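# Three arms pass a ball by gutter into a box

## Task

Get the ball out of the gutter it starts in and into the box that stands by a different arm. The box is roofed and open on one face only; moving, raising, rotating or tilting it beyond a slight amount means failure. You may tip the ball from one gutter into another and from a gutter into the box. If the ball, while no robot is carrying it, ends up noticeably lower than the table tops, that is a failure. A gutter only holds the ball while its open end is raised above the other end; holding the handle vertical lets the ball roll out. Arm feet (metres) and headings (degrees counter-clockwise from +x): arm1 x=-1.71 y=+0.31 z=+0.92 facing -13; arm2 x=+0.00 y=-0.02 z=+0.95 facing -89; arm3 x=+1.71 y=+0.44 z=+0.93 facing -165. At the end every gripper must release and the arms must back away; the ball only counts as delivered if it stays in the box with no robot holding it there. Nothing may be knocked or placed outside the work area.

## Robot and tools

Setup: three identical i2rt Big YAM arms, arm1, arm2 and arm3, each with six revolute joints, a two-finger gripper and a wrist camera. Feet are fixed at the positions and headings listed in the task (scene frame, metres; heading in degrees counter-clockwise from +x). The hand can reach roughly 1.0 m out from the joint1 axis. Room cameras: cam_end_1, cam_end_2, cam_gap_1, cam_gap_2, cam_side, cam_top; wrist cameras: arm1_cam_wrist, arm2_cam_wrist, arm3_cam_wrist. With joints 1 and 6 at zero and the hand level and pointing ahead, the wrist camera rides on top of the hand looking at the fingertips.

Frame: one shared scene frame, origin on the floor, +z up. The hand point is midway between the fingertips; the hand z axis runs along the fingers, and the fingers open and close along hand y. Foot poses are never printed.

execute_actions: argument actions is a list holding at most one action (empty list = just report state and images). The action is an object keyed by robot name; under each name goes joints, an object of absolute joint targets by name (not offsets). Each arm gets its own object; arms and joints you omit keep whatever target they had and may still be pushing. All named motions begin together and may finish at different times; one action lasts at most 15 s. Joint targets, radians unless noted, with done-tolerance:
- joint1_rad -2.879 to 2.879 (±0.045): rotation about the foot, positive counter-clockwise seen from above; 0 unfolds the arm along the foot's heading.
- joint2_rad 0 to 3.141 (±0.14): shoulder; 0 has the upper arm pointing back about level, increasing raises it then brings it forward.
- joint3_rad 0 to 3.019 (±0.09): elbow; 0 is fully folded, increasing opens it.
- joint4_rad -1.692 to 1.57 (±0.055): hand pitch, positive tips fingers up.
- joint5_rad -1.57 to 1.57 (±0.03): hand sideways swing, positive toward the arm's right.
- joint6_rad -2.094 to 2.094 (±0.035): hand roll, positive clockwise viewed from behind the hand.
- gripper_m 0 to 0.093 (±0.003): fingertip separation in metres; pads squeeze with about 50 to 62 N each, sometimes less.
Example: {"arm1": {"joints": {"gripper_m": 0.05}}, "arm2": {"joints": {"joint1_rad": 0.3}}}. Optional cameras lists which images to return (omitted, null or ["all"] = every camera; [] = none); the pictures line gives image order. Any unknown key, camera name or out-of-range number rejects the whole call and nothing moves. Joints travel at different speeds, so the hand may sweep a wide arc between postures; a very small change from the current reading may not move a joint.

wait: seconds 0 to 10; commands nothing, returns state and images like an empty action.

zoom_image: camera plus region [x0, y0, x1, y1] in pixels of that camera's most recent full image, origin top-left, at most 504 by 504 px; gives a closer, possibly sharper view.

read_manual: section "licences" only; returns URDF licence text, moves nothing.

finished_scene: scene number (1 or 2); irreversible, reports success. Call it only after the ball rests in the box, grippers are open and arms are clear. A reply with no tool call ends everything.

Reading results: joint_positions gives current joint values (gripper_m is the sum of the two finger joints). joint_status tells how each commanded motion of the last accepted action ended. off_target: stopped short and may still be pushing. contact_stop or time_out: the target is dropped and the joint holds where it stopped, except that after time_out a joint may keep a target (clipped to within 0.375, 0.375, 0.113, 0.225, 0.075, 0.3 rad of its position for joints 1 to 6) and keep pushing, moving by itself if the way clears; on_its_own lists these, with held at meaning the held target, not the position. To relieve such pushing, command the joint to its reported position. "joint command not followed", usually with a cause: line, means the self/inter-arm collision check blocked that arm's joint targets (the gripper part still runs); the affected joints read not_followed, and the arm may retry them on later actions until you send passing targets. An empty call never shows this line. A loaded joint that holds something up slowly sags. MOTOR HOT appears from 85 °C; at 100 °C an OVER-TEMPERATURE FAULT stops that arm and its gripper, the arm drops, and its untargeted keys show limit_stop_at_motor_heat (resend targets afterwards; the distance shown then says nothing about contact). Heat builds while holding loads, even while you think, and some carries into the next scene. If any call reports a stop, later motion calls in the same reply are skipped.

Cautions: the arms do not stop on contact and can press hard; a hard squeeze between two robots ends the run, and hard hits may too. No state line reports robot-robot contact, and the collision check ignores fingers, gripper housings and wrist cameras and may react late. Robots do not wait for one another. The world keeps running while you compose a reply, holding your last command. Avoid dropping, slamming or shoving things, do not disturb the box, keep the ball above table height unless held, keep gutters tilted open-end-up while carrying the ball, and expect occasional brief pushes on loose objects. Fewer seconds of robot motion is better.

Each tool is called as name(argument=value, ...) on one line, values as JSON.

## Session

execute_actions(actions=[], cameras=["cam_end_1","cam_end_2","cam_side","cam_top"])

Scene clock: 0.00 s.
arm1.joint_positions: joint1_rad=+0.274 joint2_rad=+0.365 joint3_rad=+1.664 joint4_rad=-1.606 joint5_rad=-0.144 joint6_rad=-0.010 gripper_m=+0.094
arm1.joint_status: not commanded
arm1.hand: x=-1.6971 y=+0.3301 z=+1.5441 quat_wxyz=(-0.594, +0.062, -0.799, -0.071) (m; scene frame)
arm2.joint_positions: joint1_rad=+0.426 joint2_rad=+0.414 joint3_rad=+1.580 joint4_rad=-1.327 joint5_rad=+0.212 joint6_rad=+0.421 gripper_m=+0.094
arm2.joint_status: not commanded
arm2.hand: x=+0.0156 y=-0.1173 z=+1.6078 quat_wxyz=(-0.575, -0.575, -0.495, +0.306) (m; scene frame)
arm3.joint_positions: joint1_rad=+0.611 joint2_rad=+0.633 joint3_rad=+1.352 joint4_rad=-1.548 joint5_rad=+0.219 joint6_rad=-0.664 gripper_m=+0.095
arm3.joint_status: not commanded
arm3.hand: x=+1.5579 y=+0.3071 z=+1.4122 quat_wxyz=(+0.068, -0.691, -0.617, +0.371) (m; scene frame)
pictures: cam_end_1, cam_end_2, cam_side, cam_top
Images, in order (width x height): cam_end_1 896x504, cam_end_2 896x504, cam_side 896x504, cam_top 896x504.

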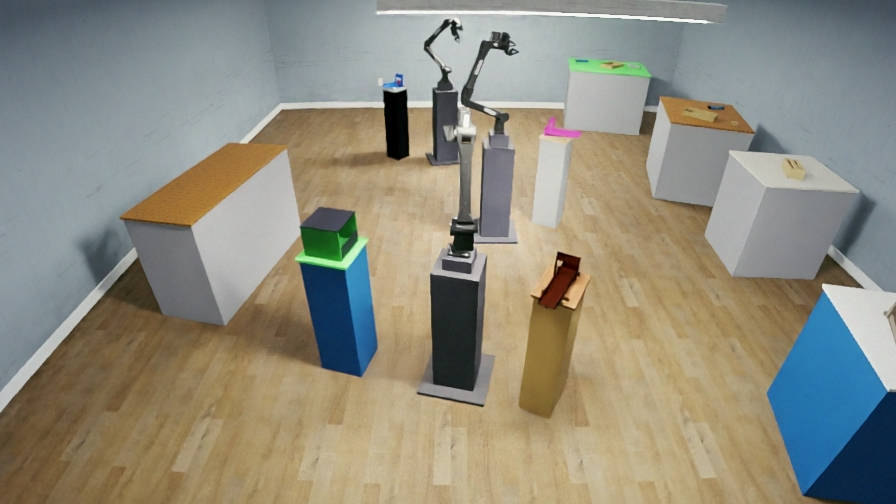

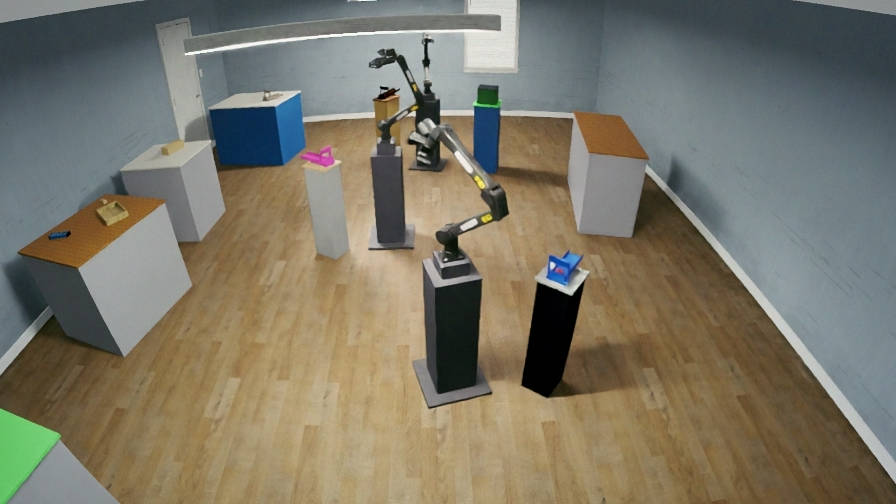

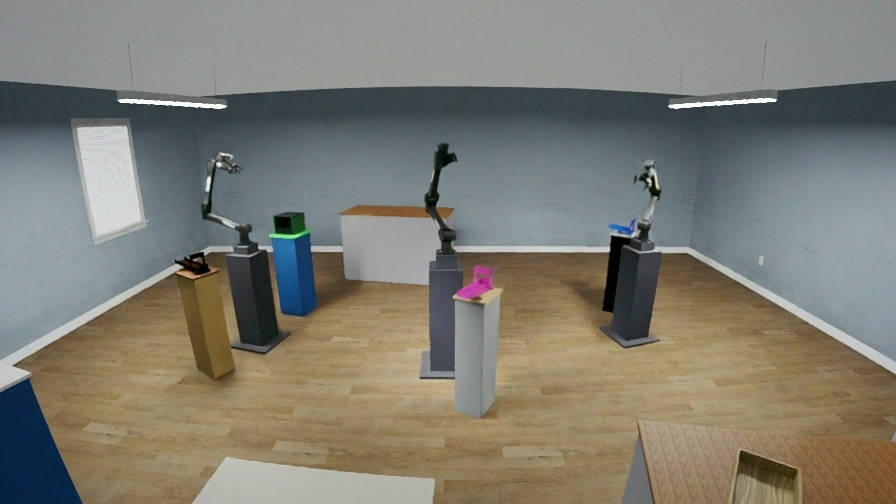

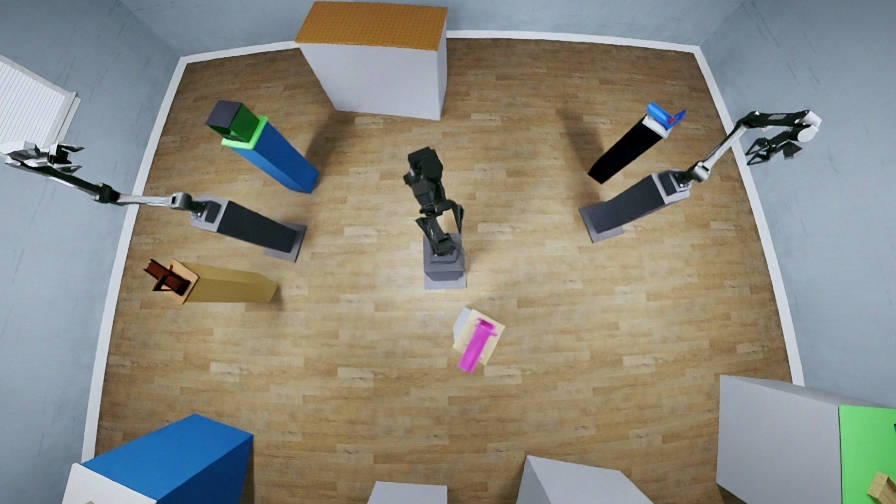

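execute_actions(actions=[{"arm1":{"joints":{"joint1_rad":-1.52,"joint2_rad":1.65,"joint3_rad":1.52,"joint4_rad":-1.44,"joint5_rad":0,"joint6_rad":0}},"arm2":{"joints":{"joint1_rad":0.47,"joint2_rad":1.65,"joint3_rad":1.52,"joint4_rad":-1.44,"joint5_rad":0,"joint6_rad":0}},"arm3":{"joints":{"joint1_rad":-2.09,"joint2_rad":1.65,"joint3_rad":1.52,"joint4_rad":-1.44,"joint5_rad":0,"joint6_rad":0}}}], cameras=["arm1_cam_wrist","arm2_cam_wrist","arm3_cam_wrist"])

Scene clock: 2.53 s.
arm1.joint_positions: joint1_rad=-1.521 joint2_rad=+1.654 joint3_rad=+1.517 joint4_rad=-1.440 joint5_rad=+0.001 joint6_rad=-0.005 gripper_m=+0.094
arm1.joint_status: all done
arm1.hand: x=-1.8072 y=-0.1814 z=+1.1192 quat_wxyz=(+0.001, -0.766, -0.643, -0.010) (m; scene frame)
arm2.joint_positions: joint1_rad=+0.463 joint2_rad=+1.663 joint3_rad=+1.510 joint4_rad=-1.425 joint5_rad=+0.003 joint6_rad=+0.016 gripper_m=+0.094
arm2.joint_status: all done
arm2.hand: x=+0.2307 y=-0.4672 z=+1.1474 quat_wxyz=(+0.008, -0.528, -0.849, +0.007) (m; scene frame)
arm3.joint_positions: joint1_rad=-2.097 joint2_rad=+1.667 joint3_rad=+1.505 joint4_rad=-1.435 joint5_rad=-0.001 joint6_rad=-0.008 gripper_m=+0.095
arm3.joint_status: all done
arm3.hand: x=+1.8464 y=+0.9229 z=+1.1236 quat_wxyz=(-0.013, -0.611, +0.791, -0.002) (m; scene frame)
pictures: arm1_cam_wrist, arm2_cam_wrist, arm3_cam_wrist
Images, in order (width x height): arm1_cam_wrist 616x616, arm2_cam_wrist 616x616, arm3_cam_wrist 616x616.

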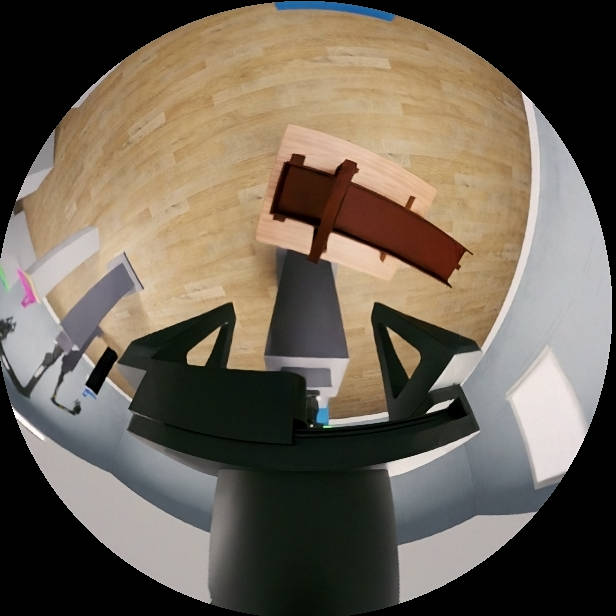

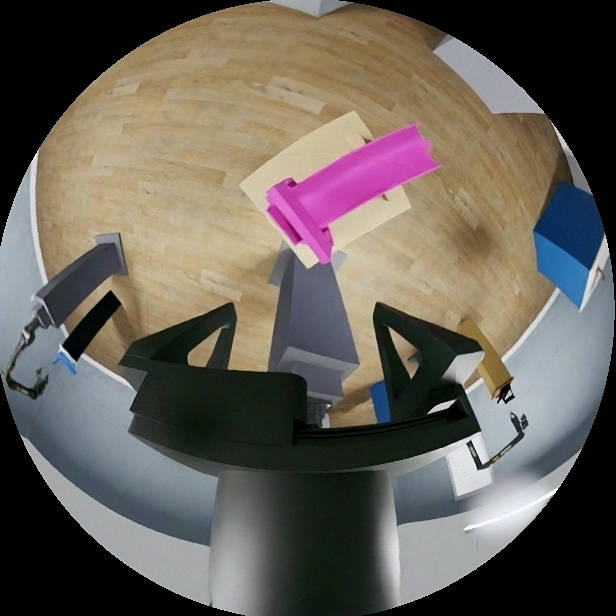

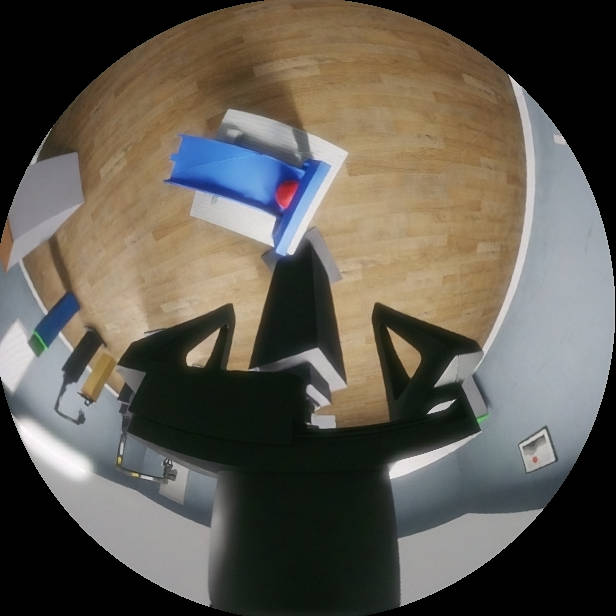

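execute_actions(actions=[{"arm1":{"joints":{"joint1_rad":-1.5,"joint2_rad":1.9,"joint3_rad":1.555,"joint4_rad":-1.29,"joint5_rad":0.245,"joint6_rad":0.36}},"arm2":{"joints":{"joint1_rad":0.575,"joint2_rad":1.73,"joint3_rad":1.225,"joint4_rad":-0.895,"joint5_rad":0.22,"joint6_rad":-0.46}},"arm3":{"joints":{"joint1_rad":-2.17,"joint2_rad":1.785,"joint3_rad":1.36,"joint4_rad":-1.005,"joint5_rad":-0.235,"joint6_rad":0.38}}}], cameras=["arm1_cam_wrist","arm2_cam_wrist","arm3_cam_wrist","cam_end_1","cam_end_2","cam_side"])

zoom_image(camera="cam_end_1", region=[490, 200, 630, 320])

zoom_image(camera="cam_end_2", region=[490, 190, 630, 310])

zoom_image(camera="cam_side", region=[410, 220, 550, 320])

Scene clock: 4.37 s.
arm1.joint_positions: joint1_rad=-1.514 joint2_rad=+1.899 joint3_rad=+1.532 joint4_rad=-1.302 joint5_rad=+0.244 joint6_rad=+0.352 gripper_m=+0.094
arm1.joint_status: all done
arm1.hand: x=-1.8506 y=-0.2163 z=+1.0043 quat_wxyz=(+0.116, -0.856, -0.501, +0.054) (m; scene frame)
arm2.joint_positions: joint1_rad=+0.583 joint2_rad=+1.751 joint3_rad=+1.216 joint4_rad=-0.914 joint5_rad=+0.218 joint6_rad=-0.443 gripper_m=+0.094
arm2.joint_status: all done
arm2.hand: x=+0.2581 y=-0.4703 z=+1.0060 quat_wxyz=(+0.031, -0.267, -0.955, +0.128) (m; scene frame)
arm3.joint_positions: joint1_rad=-2.176 joint2_rad=+1.800 joint3_rad=+1.340 joint4_rad=-1.019 joint5_rad=-0.231 joint6_rad=+0.370 gripper_m=+0.095
arm3.joint_status: all done
arm3.hand: x=+1.8596 y=+0.9647 z=+1.0043 quat_wxyz=(-0.054, -0.417, +0.899, +0.118) (m; scene frame)
pictures: arm1_cam_wrist, arm2_cam_wrist, arm3_cam_wrist, cam_end_1, cam_end_2, cam_side
Images, in order (width x height): arm1_cam_wrist 616x616, arm2_cam_wrist 616x616, arm3_cam_wrist 616x616, cam_end_1 896x504, cam_end_2 896x504, cam_side 896x504.

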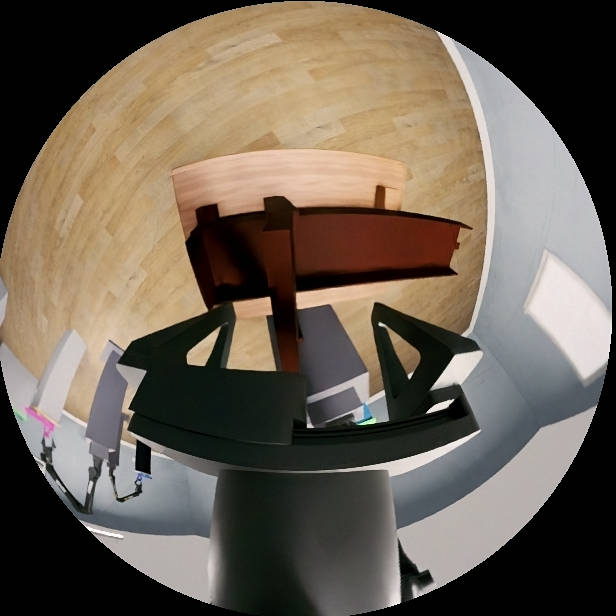

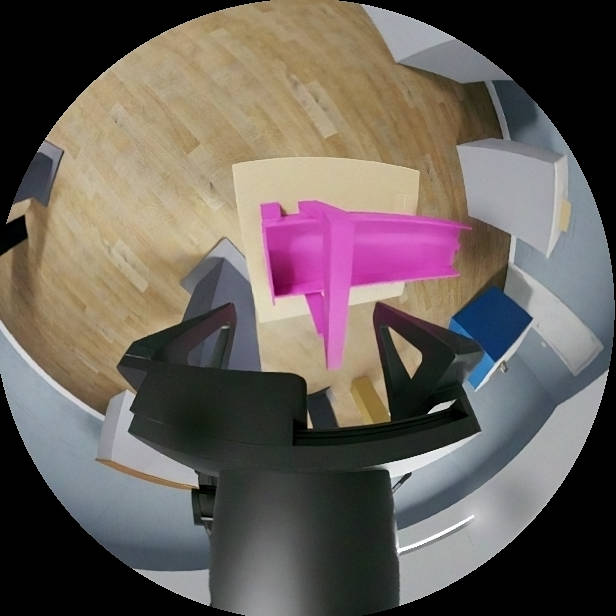

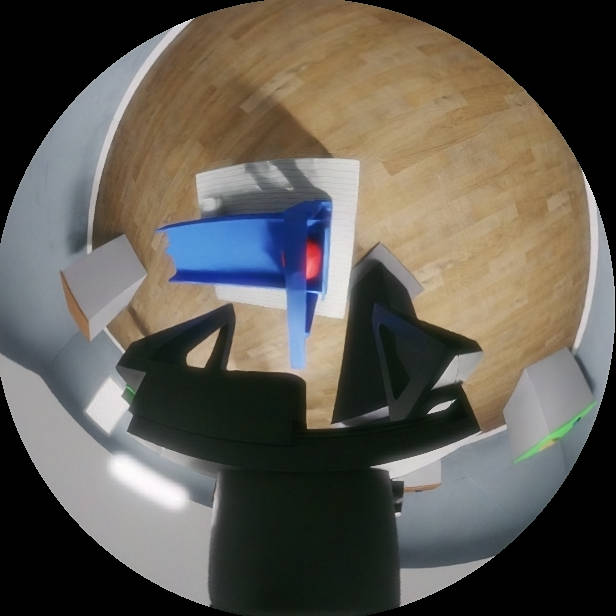

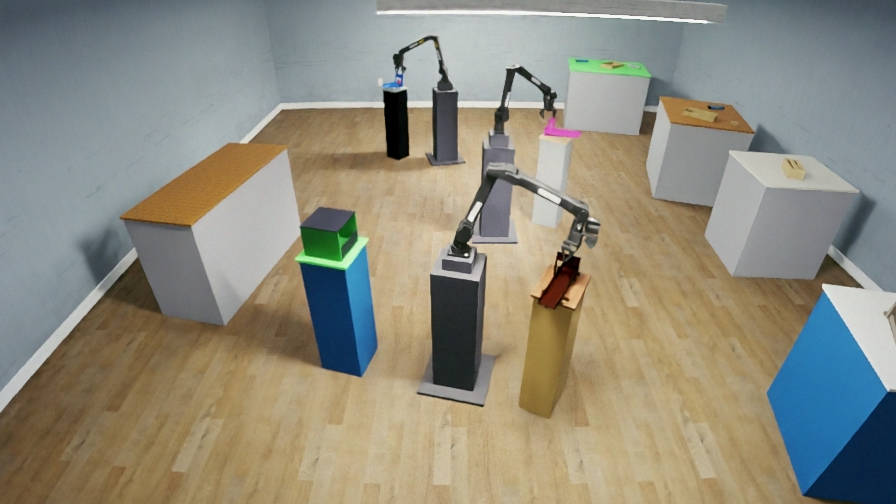

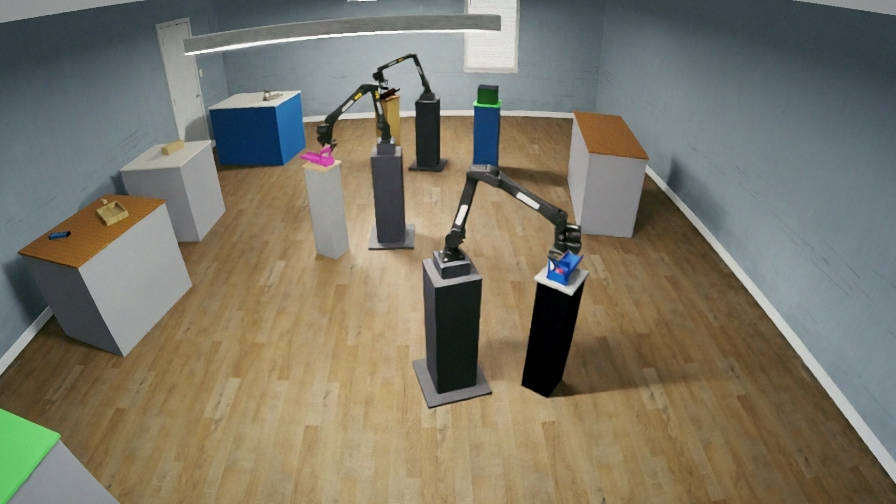

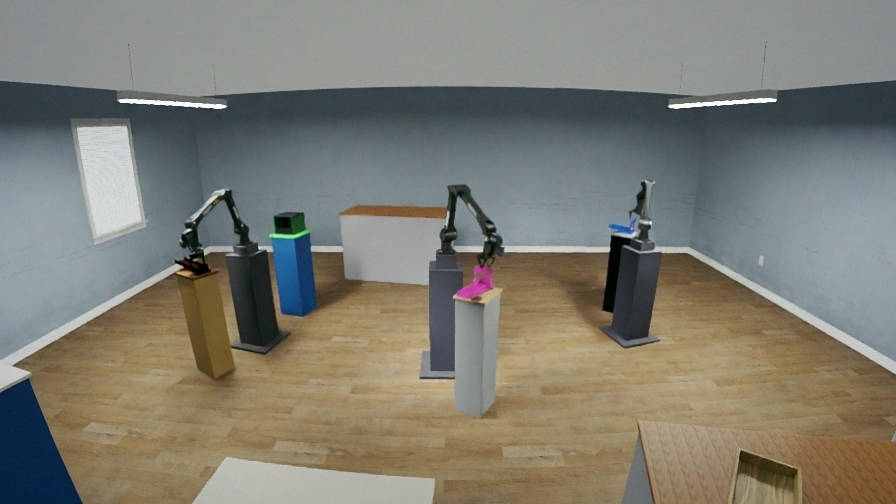

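Region (490, 200, 630, 320) of cam_end_1's 896x504 image, scaled by 3.600, with more detail than that image has; it fills the top 432 rows of this view, and the rest is white.

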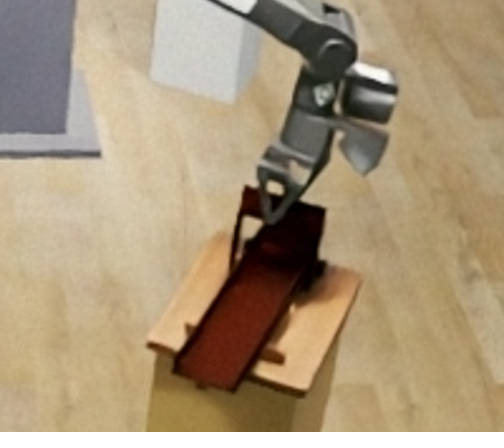

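Region (490, 190, 630, 310) of cam_end_2's 896x504 image, scaled by 3.600, with more detail than that image has; it fills the top 432 rows of this view, and the rest is white.

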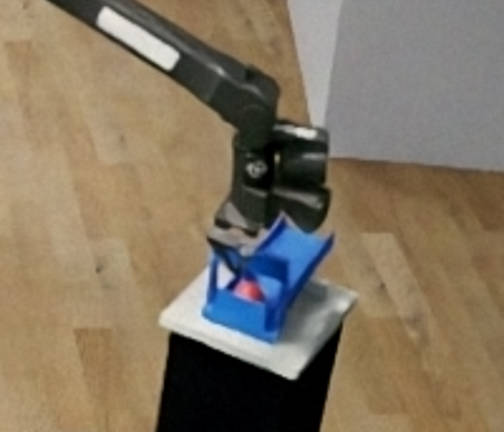

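Region (410, 220, 550, 320) of cam_side's 896x504 image, scaled by 3.600, with more detail than that image has; it fills the top 360 rows of this view, and the rest is white.

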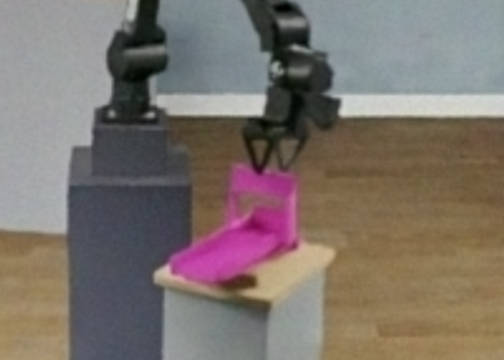

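execute_actions(actions=[{"arm1":{"joints":{"joint1_rad":-1.48,"joint2_rad":1.95,"joint4_rad":-1.24,"joint6_rad":0.28}},"arm2":{"joints":{"joint1_rad":0.525,"joint2_rad":1.82,"joint4_rad":-0.825,"joint6_rad":-0.48}},"arm3":{"joints":{"joint1_rad":-2.135,"joint2_rad":1.885,"joint4_rad":-0.935}}}], cameras=["arm1_cam_wrist","arm2_cam_wrist","arm3_cam_wrist"])

Scene clock: 5.47 s.
arm1.joint_positions: joint1_rad=-1.490 joint2_rad=+1.924 joint3_rad=+1.532 joint4_rad=-1.254 joint5_rad=+0.244 joint6_rad=+0.288 gripper_m=+0.094
arm1.joint_status: all done
arm1.hand: x=-1.8391 y=-0.2295 z=+0.9906 quat_wxyz=(+0.108, -0.834, -0.538, +0.059) (m; scene frame)
arm2.joint_positions: joint1_rad=+0.522 joint2_rad=+1.825 joint3_rad=+1.216 joint4_rad=-0.844 joint5_rad=+0.219 joint6_rad=-0.464 gripper_m=+0.094
arm2.joint_status: all done
arm2.hand: x=+0.2348 y=-0.4943 z=+0.9716 quat_wxyz=(+0.037, -0.286, -0.949, +0.126) (m; scene frame)
arm3.joint_positions: joint1_rad=-2.135 joint2_rad=+1.885 joint3_rad=+1.340 joint4_rad=-0.948 joint5_rad=-0.232 joint6_rad=+0.371 gripper_m=+0.095
arm3.joint_status: all done
arm3.hand: x=+1.8406 y=+0.9804 z=+0.9615 quat_wxyz=(-0.061, -0.435, +0.891, +0.112) (m; scene frame)
pictures: arm1_cam_wrist, arm2_cam_wrist, arm3_cam_wrist
Images, in order (width x height): arm1_cam_wrist 616x616, arm2_cam_wrist 616x616, arm3_cam_wrist 616x616.

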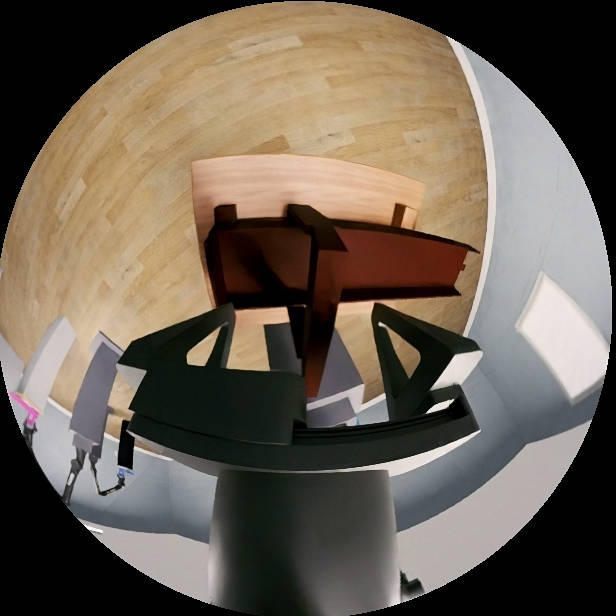

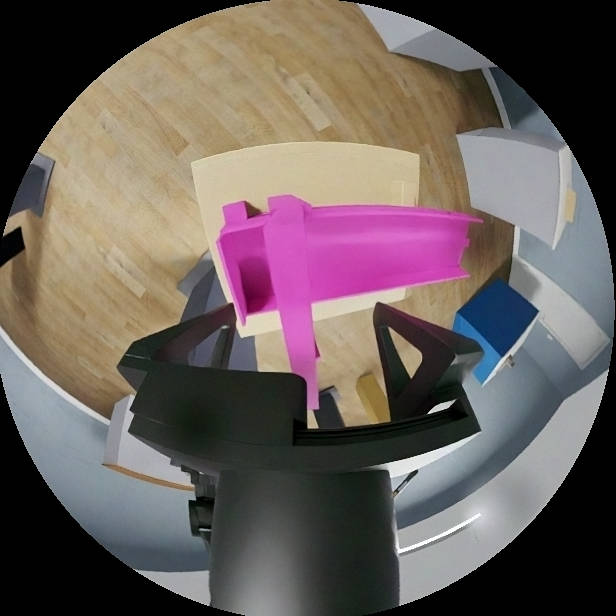

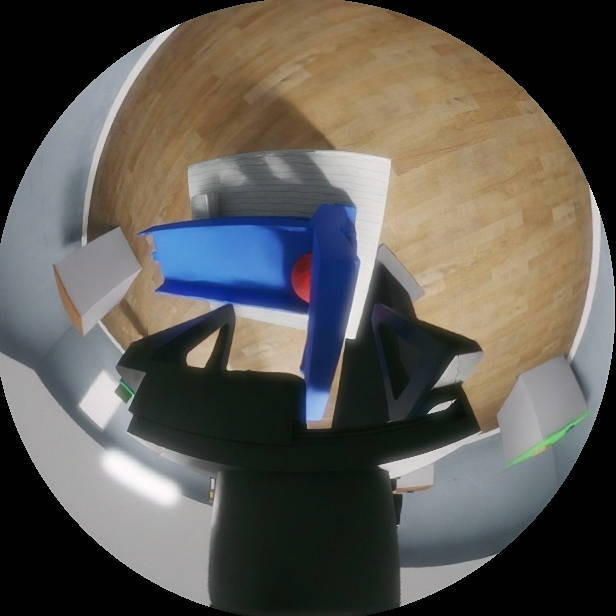

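Small corrections, close, lift.

execute_actions(actions=[{"arm1":{"joints":{"joint1_rad":-1.51,"joint2_rad":1.97,"joint6_rad":0.35,"gripper_m":0}},"arm2":{"joints":{"joint1_rad":0.54,"joint6_rad":-0.55,"gripper_m":0}},"arm3":{"joints":{"joint1_rad":-2.165,"joint6_rad":0.44,"gripper_m":0}}}], cameras=[])

execute_actions(actions=[{"arm1":{"joints":{"joint2_rad":1.65}},"arm2":{"joints":{"joint2_rad":1.5}},"arm3":{"joints":{"joint2_rad":1.62,"joint5_rad":-0.3,"joint6_rad":0.9}}}], cameras=["cam_side","arm3_cam_wrist"])

Scene clock: 6.40 s.
arm1.joint_positions: joint1_rad=-1.500 joint2_rad=+1.936 joint3_rad=+1.532 joint4_rad=-1.253 joint5_rad=+0.241 joint6_rad=+0.333 gripper_m=+0.011
arm1.joint_status: gripper_m off_target (ended at +0.011, target +0.000); the others done
arm1.hand: x=-1.8438 y=-0.2280 z=+0.9837 quat_wxyz=(+0.110, -0.848, -0.515, +0.056) (m; scene frame)
arm2.joint_positions: joint1_rad=+0.532 joint2_rad=+1.825 joint3_rad=+1.216 joint4_rad=-0.842 joint5_rad=+0.219 joint6_rad=-0.529 gripper_m=+0.011
arm2.joint_status: gripper_m off_target (ended at +0.011, target +0.000); the others done
arm2.hand: x=+0.2398 y=-0.4922 z=+0.9716 quat_wxyz=(+0.040, -0.250, -0.959, +0.125) (m; scene frame)
arm3.joint_positions: joint1_rad=-2.160 joint2_rad=+1.885 joint3_rad=+1.340 joint4_rad=-0.947 joint5_rad=-0.234 joint6_rad=+0.427 gripper_m=+0.011
arm3.joint_status: gripper_m off_target (ended at +0.011, target +0.000); the others done
arm3.hand: x=+1.8538 y=+0.9776 z=+0.9614 quat_wxyz=(-0.064, -0.398, +0.908, +0.112) (m; scene frame)
pictures: none
No camera images: the call's "cameras" was empty. Leave "cameras" out to get every camera's image.

Scene clock: 7.87 s.
arm1.joint_positions: joint1_rad=-1.500 joint2_rad=+1.653 joint3_rad=+1.532 joint4_rad=-1.252 joint5_rad=+0.242 joint6_rad=+0.345 gripper_m=+0.011
arm1.joint_status: all done
arm1.hand: x=-1.8454 y=-0.2253 z=+1.1341 quat_wxyz=(+0.001, -0.858, -0.493, +0.147) (m; scene frame)
arm2.joint_positions: joint1_rad=+0.532 joint2_rad=+1.508 joint3_rad=+1.210 joint4_rad=-0.842 joint5_rad=+0.217 joint6_rad=-0.533 gripper_m=+0.011
arm2.joint_status: all done
arm2.hand: x=+0.2460 y=-0.4967 z=+1.1311 quat_wxyz=(-0.071, -0.258, -0.936, +0.230) (m; scene frame)
arm3.joint_positions: joint1_rad=-2.161 joint2_rad=+1.623 joint3_rad=+1.335 joint4_rad=-0.946 joint5_rad=-0.293 joint6_rad=+0.890 gripper_m=+0.011
arm3.joint_status: all done
arm3.hand: x=+1.8480 y=+0.9847 z=+1.1014 quat_wxyz=(-0.051, -0.195, +0.955, +0.218) (m; scene frame)
pictures: arm3_cam_wrist, cam_side
Images, in order (width x height): arm3_cam_wrist 616x616, cam_side 896x504.

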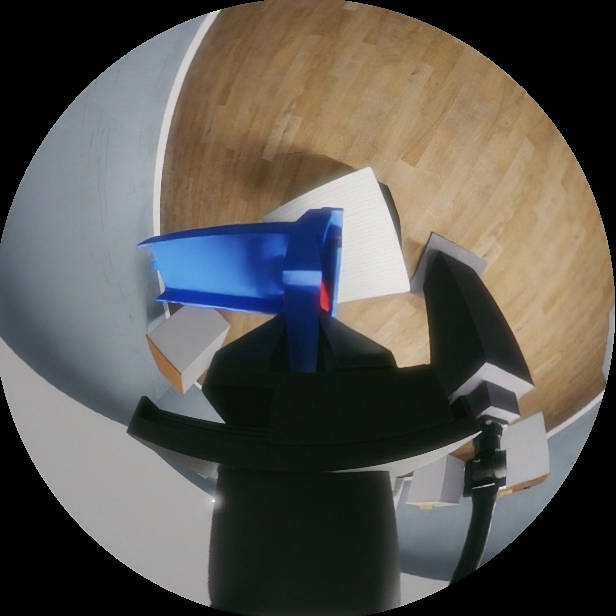

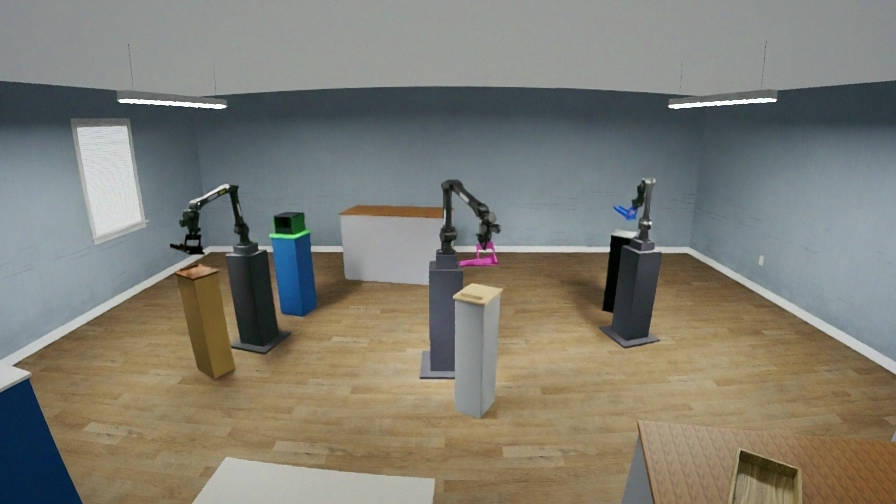

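execute_actions(actions=[{"arm1":{"joints":{"joint1_rad":0.06,"joint2_rad":2.1,"joint3_rad":1.79,"joint4_rad":-0.78,"joint5_rad":0,"joint6_rad":-1.57}},"arm2":{"joints":{"joint1_rad":1.81,"joint2_rad":2.09,"joint3_rad":1.79,"joint4_rad":-0.78,"joint5_rad":0,"joint6_rad":-1.57}},"arm3":{"joints":{"joint2_rad":1.5,"joint4_rad":-0.83,"joint5_rad":0,"joint6_rad":1.57}}}], cameras=[])

execute_actions(actions=[{"arm3":{"joints":{"joint1_rad":0}}}], cameras=[])

execute_actions(actions=[{"arm3":{"joints":{"joint2_rad":2.03,"joint3_rad":2.19,"joint4_rad":-1.28}}}], cameras=["cam_side","cam_gap_2"])

zoom_image(camera="cam_side", region=[480, 170, 640, 270])

Scene clock: 10.43 s.
arm1.joint_positions: joint1_rad=+0.073 joint2_rad=+2.120 joint3_rad=+1.766 joint4_rad=-0.788 joint5_rad=-0.001 joint6_rad=-1.562 gripper_m=+0.011
arm1.joint_status: all done
arm1.hand: x=-0.9870 y=+0.1935 z=+0.9915 quat_wxyz=(-0.147, +0.630, -0.745, +0.162) (m; scene frame)
arm2.joint_positions: joint1_rad=+1.804 joint2_rad=+2.135 joint3_rad=+1.729 joint4_rad=-0.789 joint5_rad=+0.000 joint6_rad=-1.554 gripper_m=+0.011
arm2.joint_status: all done
arm2.hand: x=+0.7017 y=+0.1516 z=+0.9726 quat_wxyz=(-0.140, +0.771, -0.612, +0.111) (m; scene frame)
arm3.joint_positions: joint1_rad=-2.161 joint2_rad=+1.503 joint3_rad=+1.335 joint4_rad=-0.855 joint5_rad=-0.004 joint6_rad=+1.560 gripper_m=+0.011
arm3.joint_status: all done
arm3.hand: x=+1.8997 y=+0.9819 z=+1.1690 quat_wxyz=(+0.038, +0.152, +0.950, +0.269) (m; scene frame)
pictures: none
No camera images: the call's "cameras" was empty. Leave "cameras" out to get every camera's image.

Scene clock: 12.57 s.
arm1.joint_positions: joint1_rad=+0.073 joint2_rad=+2.120 joint3_rad=+1.766 joint4_rad=-0.788 joint5_rad=-0.001 joint6_rad=-1.562 gripper_m=+0.011
arm1.joint_status: not commanded
arm1.hand: x=-0.9870 y=+0.1935 z=+0.9915 quat_wxyz=(-0.147, +0.630, -0.745, +0.162) (m; scene frame)
arm2.joint_positions: joint1_rad=+1.804 joint2_rad=+2.135 joint3_rad=+1.729 joint4_rad=-0.789 joint5_rad=+0.000 joint6_rad=-1.554 gripper_m=+0.011
arm2.joint_status: not commanded
arm2.hand: x=+0.7017 y=+0.1516 z=+0.9726 quat_wxyz=(-0.140, +0.771, -0.612, +0.111) (m; scene frame)
arm3.joint_positions: joint1_rad=+0.008 joint2_rad=+1.514 joint3_rad=+1.335 joint4_rad=-0.846 joint5_rad=-0.002 joint6_rad=+1.563 gripper_m=+0.011
arm3.joint_status: all done
arm3.hand: x=+1.1665 y=+0.2905 z=+1.1676 quat_wxyz=(-0.215, -0.769, +0.578, +0.169) (m; scene frame)
pictures: none
No camera images: the call's "cameras" was empty. Leave "cameras" out to get every camera's image.

Scene clock: 14.33 s.
arm1.joint_positions: joint1_rad=+0.073 joint2_rad=+2.120 joint3_rad=+1.766 joint4_rad=-0.788 joint5_rad=-0.001 joint6_rad=-1.562 gripper_m=+0.011
arm1.joint_status: not commanded
arm1.hand: x=-0.9870 y=+0.1935 z=+0.9915 quat_wxyz=(-0.147, +0.630, -0.745, +0.162) (m; scene frame)
arm2.joint_positions: joint1_rad=+1.804 joint2_rad=+2.135 joint3_rad=+1.729 joint4_rad=-0.789 joint5_rad=+0.000 joint6_rad=-1.554 gripper_m=+0.011
arm2.joint_status: not commanded
arm2.hand: x=+0.7017 y=+0.1516 z=+0.9726 quat_wxyz=(-0.140, +0.771, -0.612, +0.111) (m; scene frame)
arm3.joint_positions: joint1_rad=+0.008 joint2_rad=+2.043 joint3_rad=+2.141 joint4_rad=-1.276 joint5_rad=-0.002 joint6_rad=+1.563 gripper_m=+0.011
arm3.joint_status: all done
arm3.hand: x=+1.0153 y=+0.2483 z=+1.1816 quat_wxyz=(-0.156, -0.783, +0.589, +0.124) (m; scene frame)
pictures: cam_gap_2, cam_side
Images, in order (width x height): cam_gap_2 896x504, cam_side 896x504.

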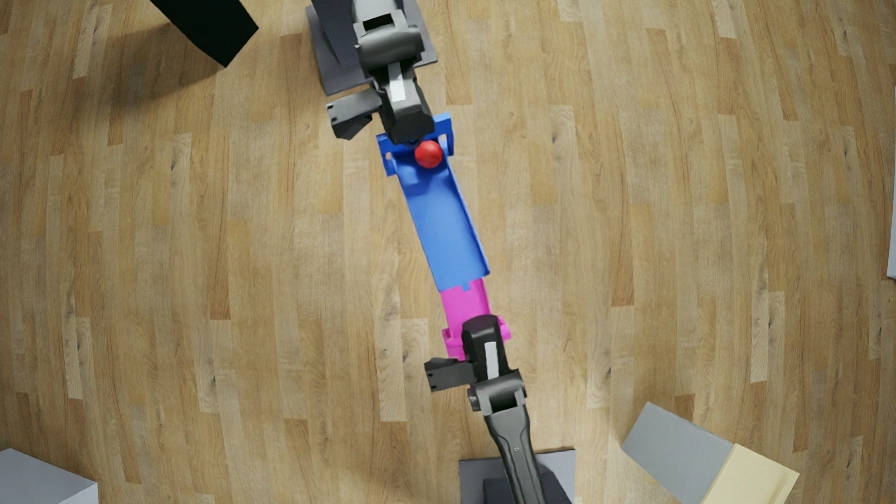

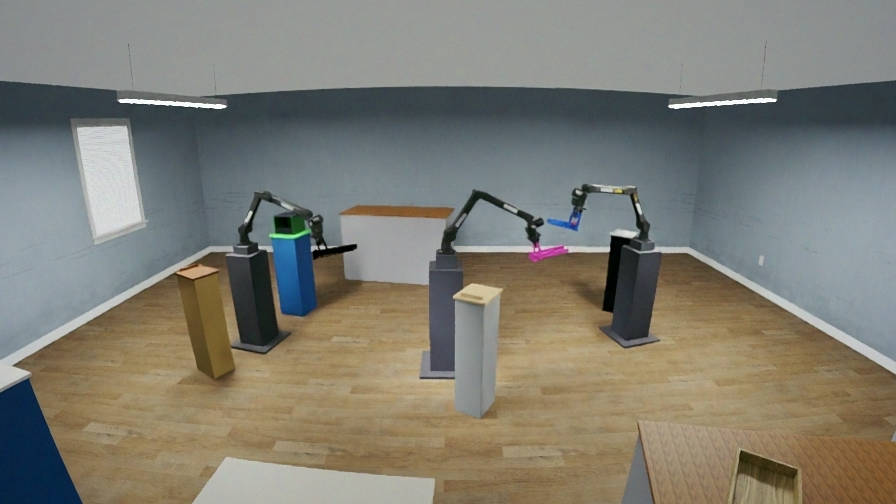

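Region (480, 170, 640, 270) of cam_side's 896x504 image, scaled by 3.150, with more detail than that image has; it fills the top 315 rows of this view, and the rest is white.

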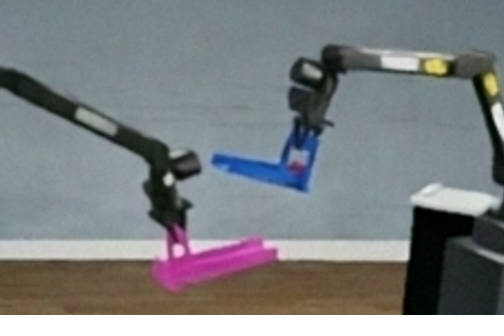

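execute_actions(actions=[{"arm3":{"joints":{"joint1_rad":-0.012,"joint2_rad":2.1,"joint4_rad":-1.55}}}], cameras=["cam_gap_2"])

wait(seconds=1.5)

Scene clock: 15.63 s.
arm1.joint_positions: joint1_rad=+0.073 joint2_rad=+2.120 joint3_rad=+1.766 joint4_rad=-0.788 joint5_rad=-0.001 joint6_rad=-1.562 gripper_m=+0.011
arm1.joint_status: not commanded
arm1.hand: x=-0.9870 y=+0.1935 z=+0.9915 quat_wxyz=(-0.147, +0.630, -0.745, +0.162) (m; scene frame)
arm2.joint_positions: joint1_rad=+1.804 joint2_rad=+2.135 joint3_rad=+1.729 joint4_rad=-0.789 joint5_rad=+0.000 joint6_rad=-1.554 gripper_m=+0.011
arm2.joint_status: not commanded
arm2.hand: x=+0.7017 y=+0.1516 z=+0.9726 quat_wxyz=(-0.140, +0.771, -0.612, +0.111) (m; scene frame)
arm3.joint_positions: joint1_rad=-0.006 joint2_rad=+2.116 joint3_rad=+2.141 joint4_rad=-1.541 joint5_rad=-0.002 joint6_rad=+1.563 gripper_m=+0.011
arm3.joint_status: all done
arm3.hand: x=+1.0671 y=+0.2731 z=+1.1179 quat_wxyz=(-0.024, -0.794, +0.607, +0.022) (m; scene frame)
pictures: cam_gap_2
Images, in order (width x height): cam_gap_2 896x504.

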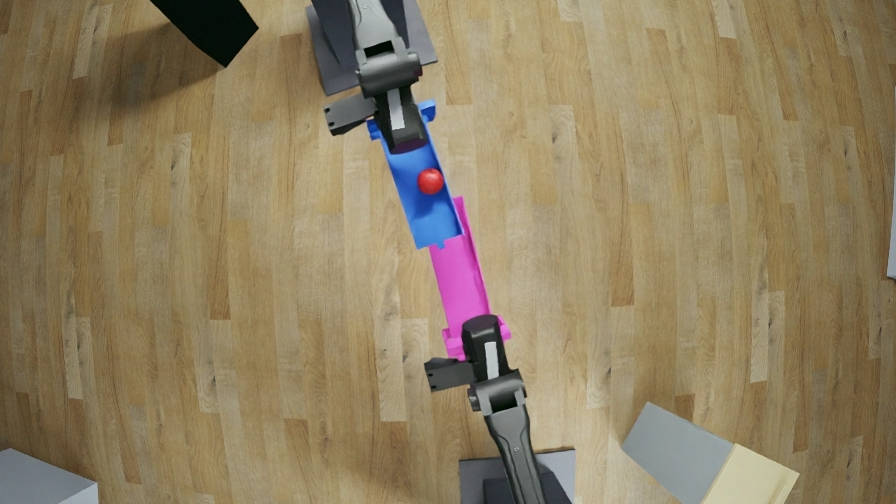

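Scene clock: 17.13 s.
arm1.joint_positions: joint1_rad=+0.073 joint2_rad=+2.120 joint3_rad=+1.766 joint4_rad=-0.788 joint5_rad=-0.001 joint6_rad=-1.562 gripper_m=+0.011
arm1.joint_status: not commanded
arm1.hand: x=-0.9870 y=+0.1935 z=+0.9915 quat_wxyz=(-0.147, +0.630, -0.745, +0.162) (m; scene frame)
arm2.joint_positions: joint1_rad=+1.804 joint2_rad=+2.135 joint3_rad=+1.729 joint4_rad=-0.789 joint5_rad=+0.000 joint6_rad=-1.555 gripper_m=+0.011
arm2.joint_status: not commanded
arm2.hand: x=+0.7017 y=+0.1516 z=+0.9726 quat_wxyz=(-0.140, +0.771, -0.611, +0.111) (m; scene frame)
arm3.joint_positions: joint1_rad=-0.006 joint2_rad=+2.116 joint3_rad=+2.141 joint4_rad=-1.542 joint5_rad=-0.002 joint6_rad=+1.563 gripper_m=+0.011
arm3.joint_status: all done
arm3.hand: x=+1.0675 y=+0.2732 z=+1.1178 quat_wxyz=(-0.023, -0.794, +0.607, +0.022) (m; scene frame)
wait: 1.50 s; at rest by 0.27 s
pictures: arm1_cam_wrist, arm2_cam_wrist, arm3_cam_wrist, cam_end_1, cam_end_2, cam_gap_1, cam_gap_2, cam_side, cam_top
Images, in order (width x height): arm1_cam_wrist 616x616, arm2_cam_wrist 616x616, arm3_cam_wrist 616x616, cam_end_1 896x504, cam_end_2 896x504, cam_gap_1 896x504, cam_gap_2 896x504, cam_side 896x504, cam_top 896x504.

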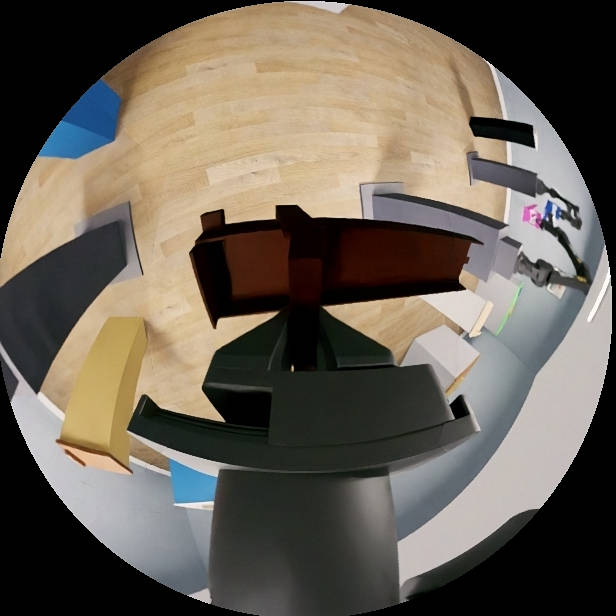

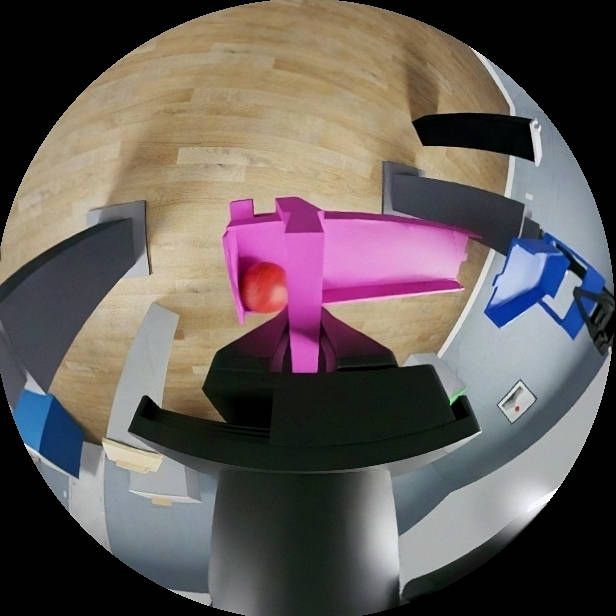

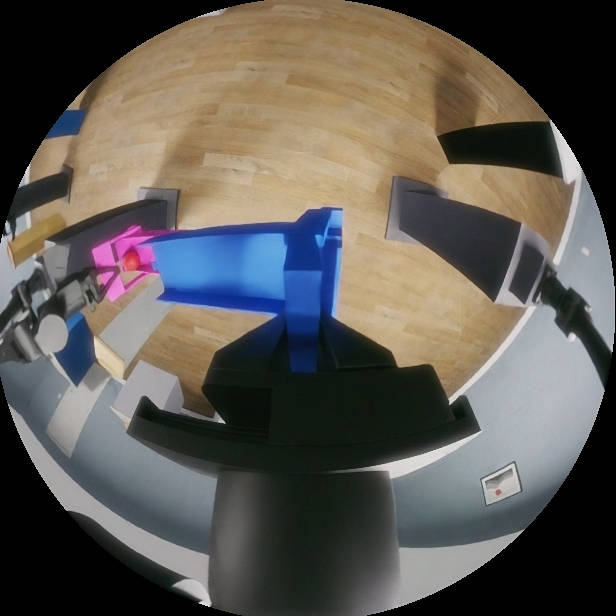

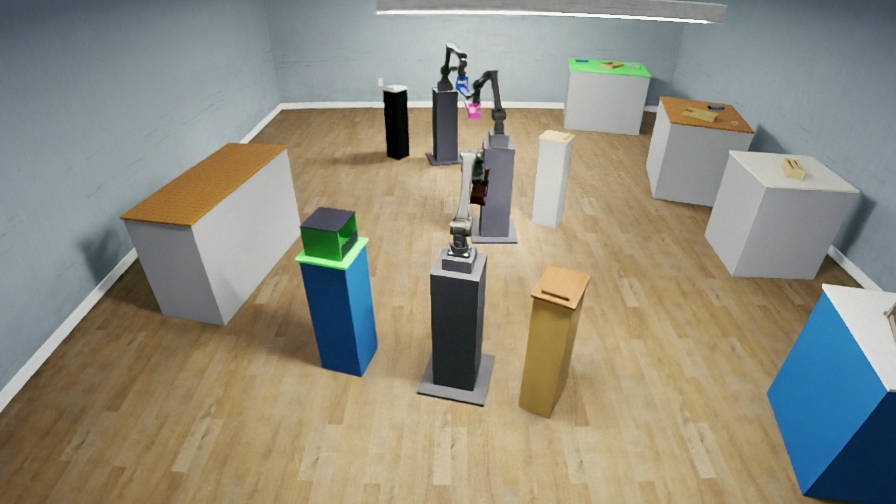

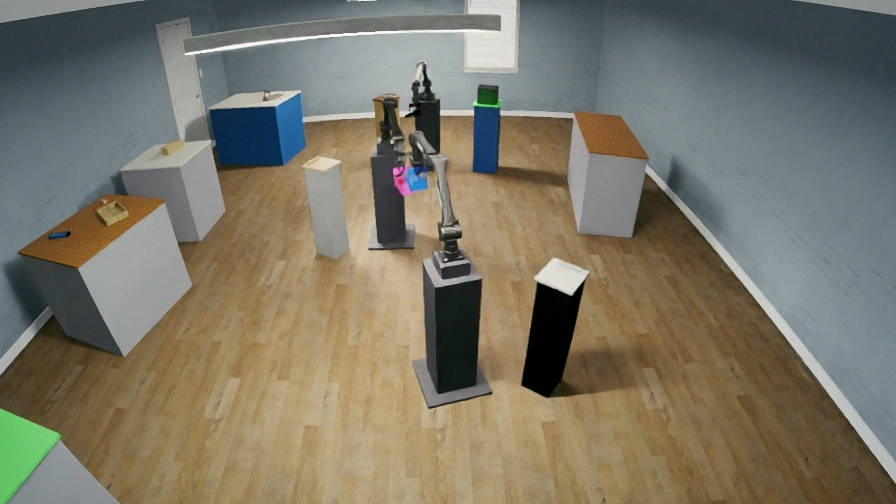

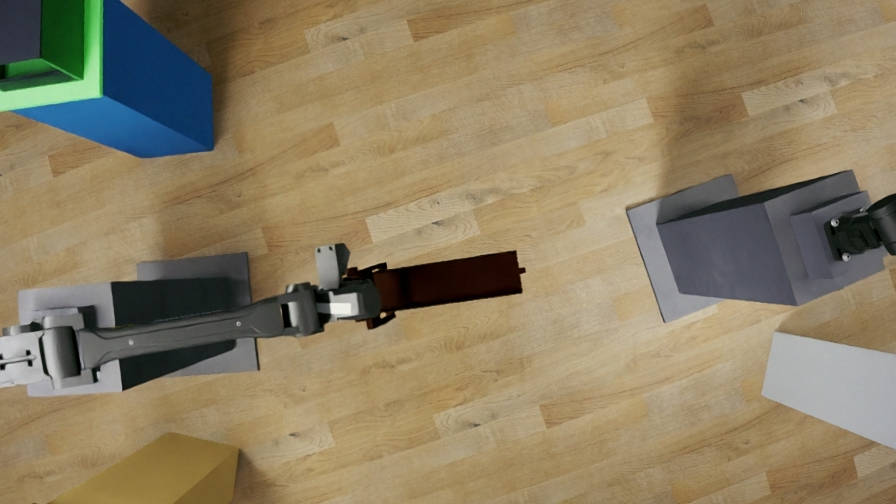

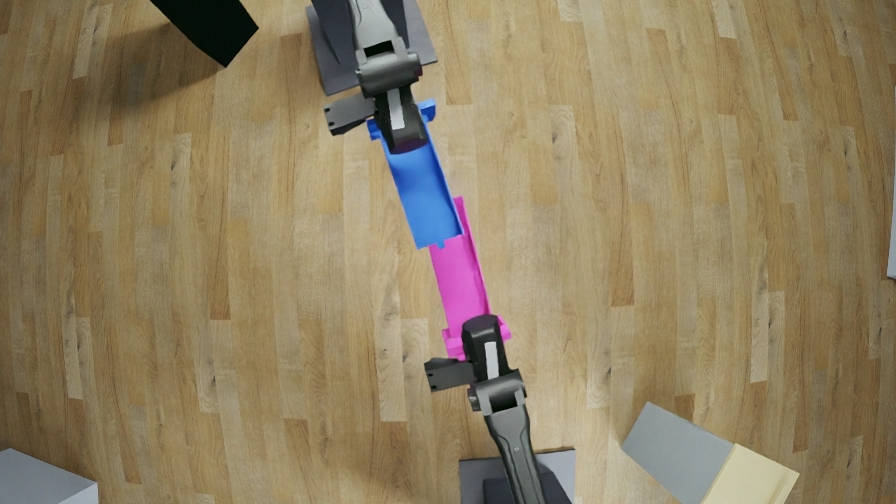

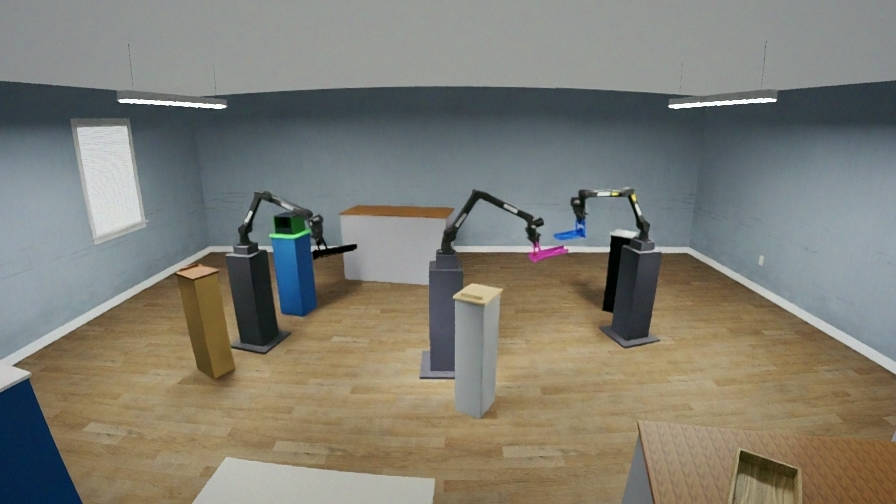

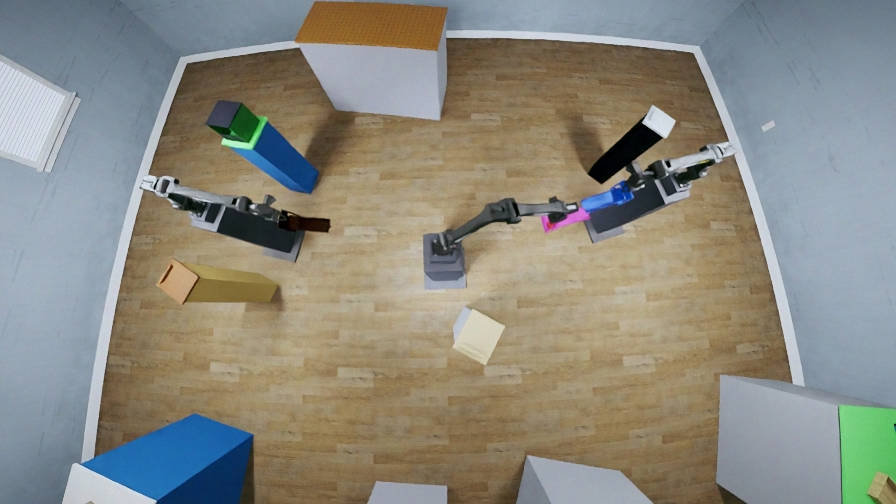

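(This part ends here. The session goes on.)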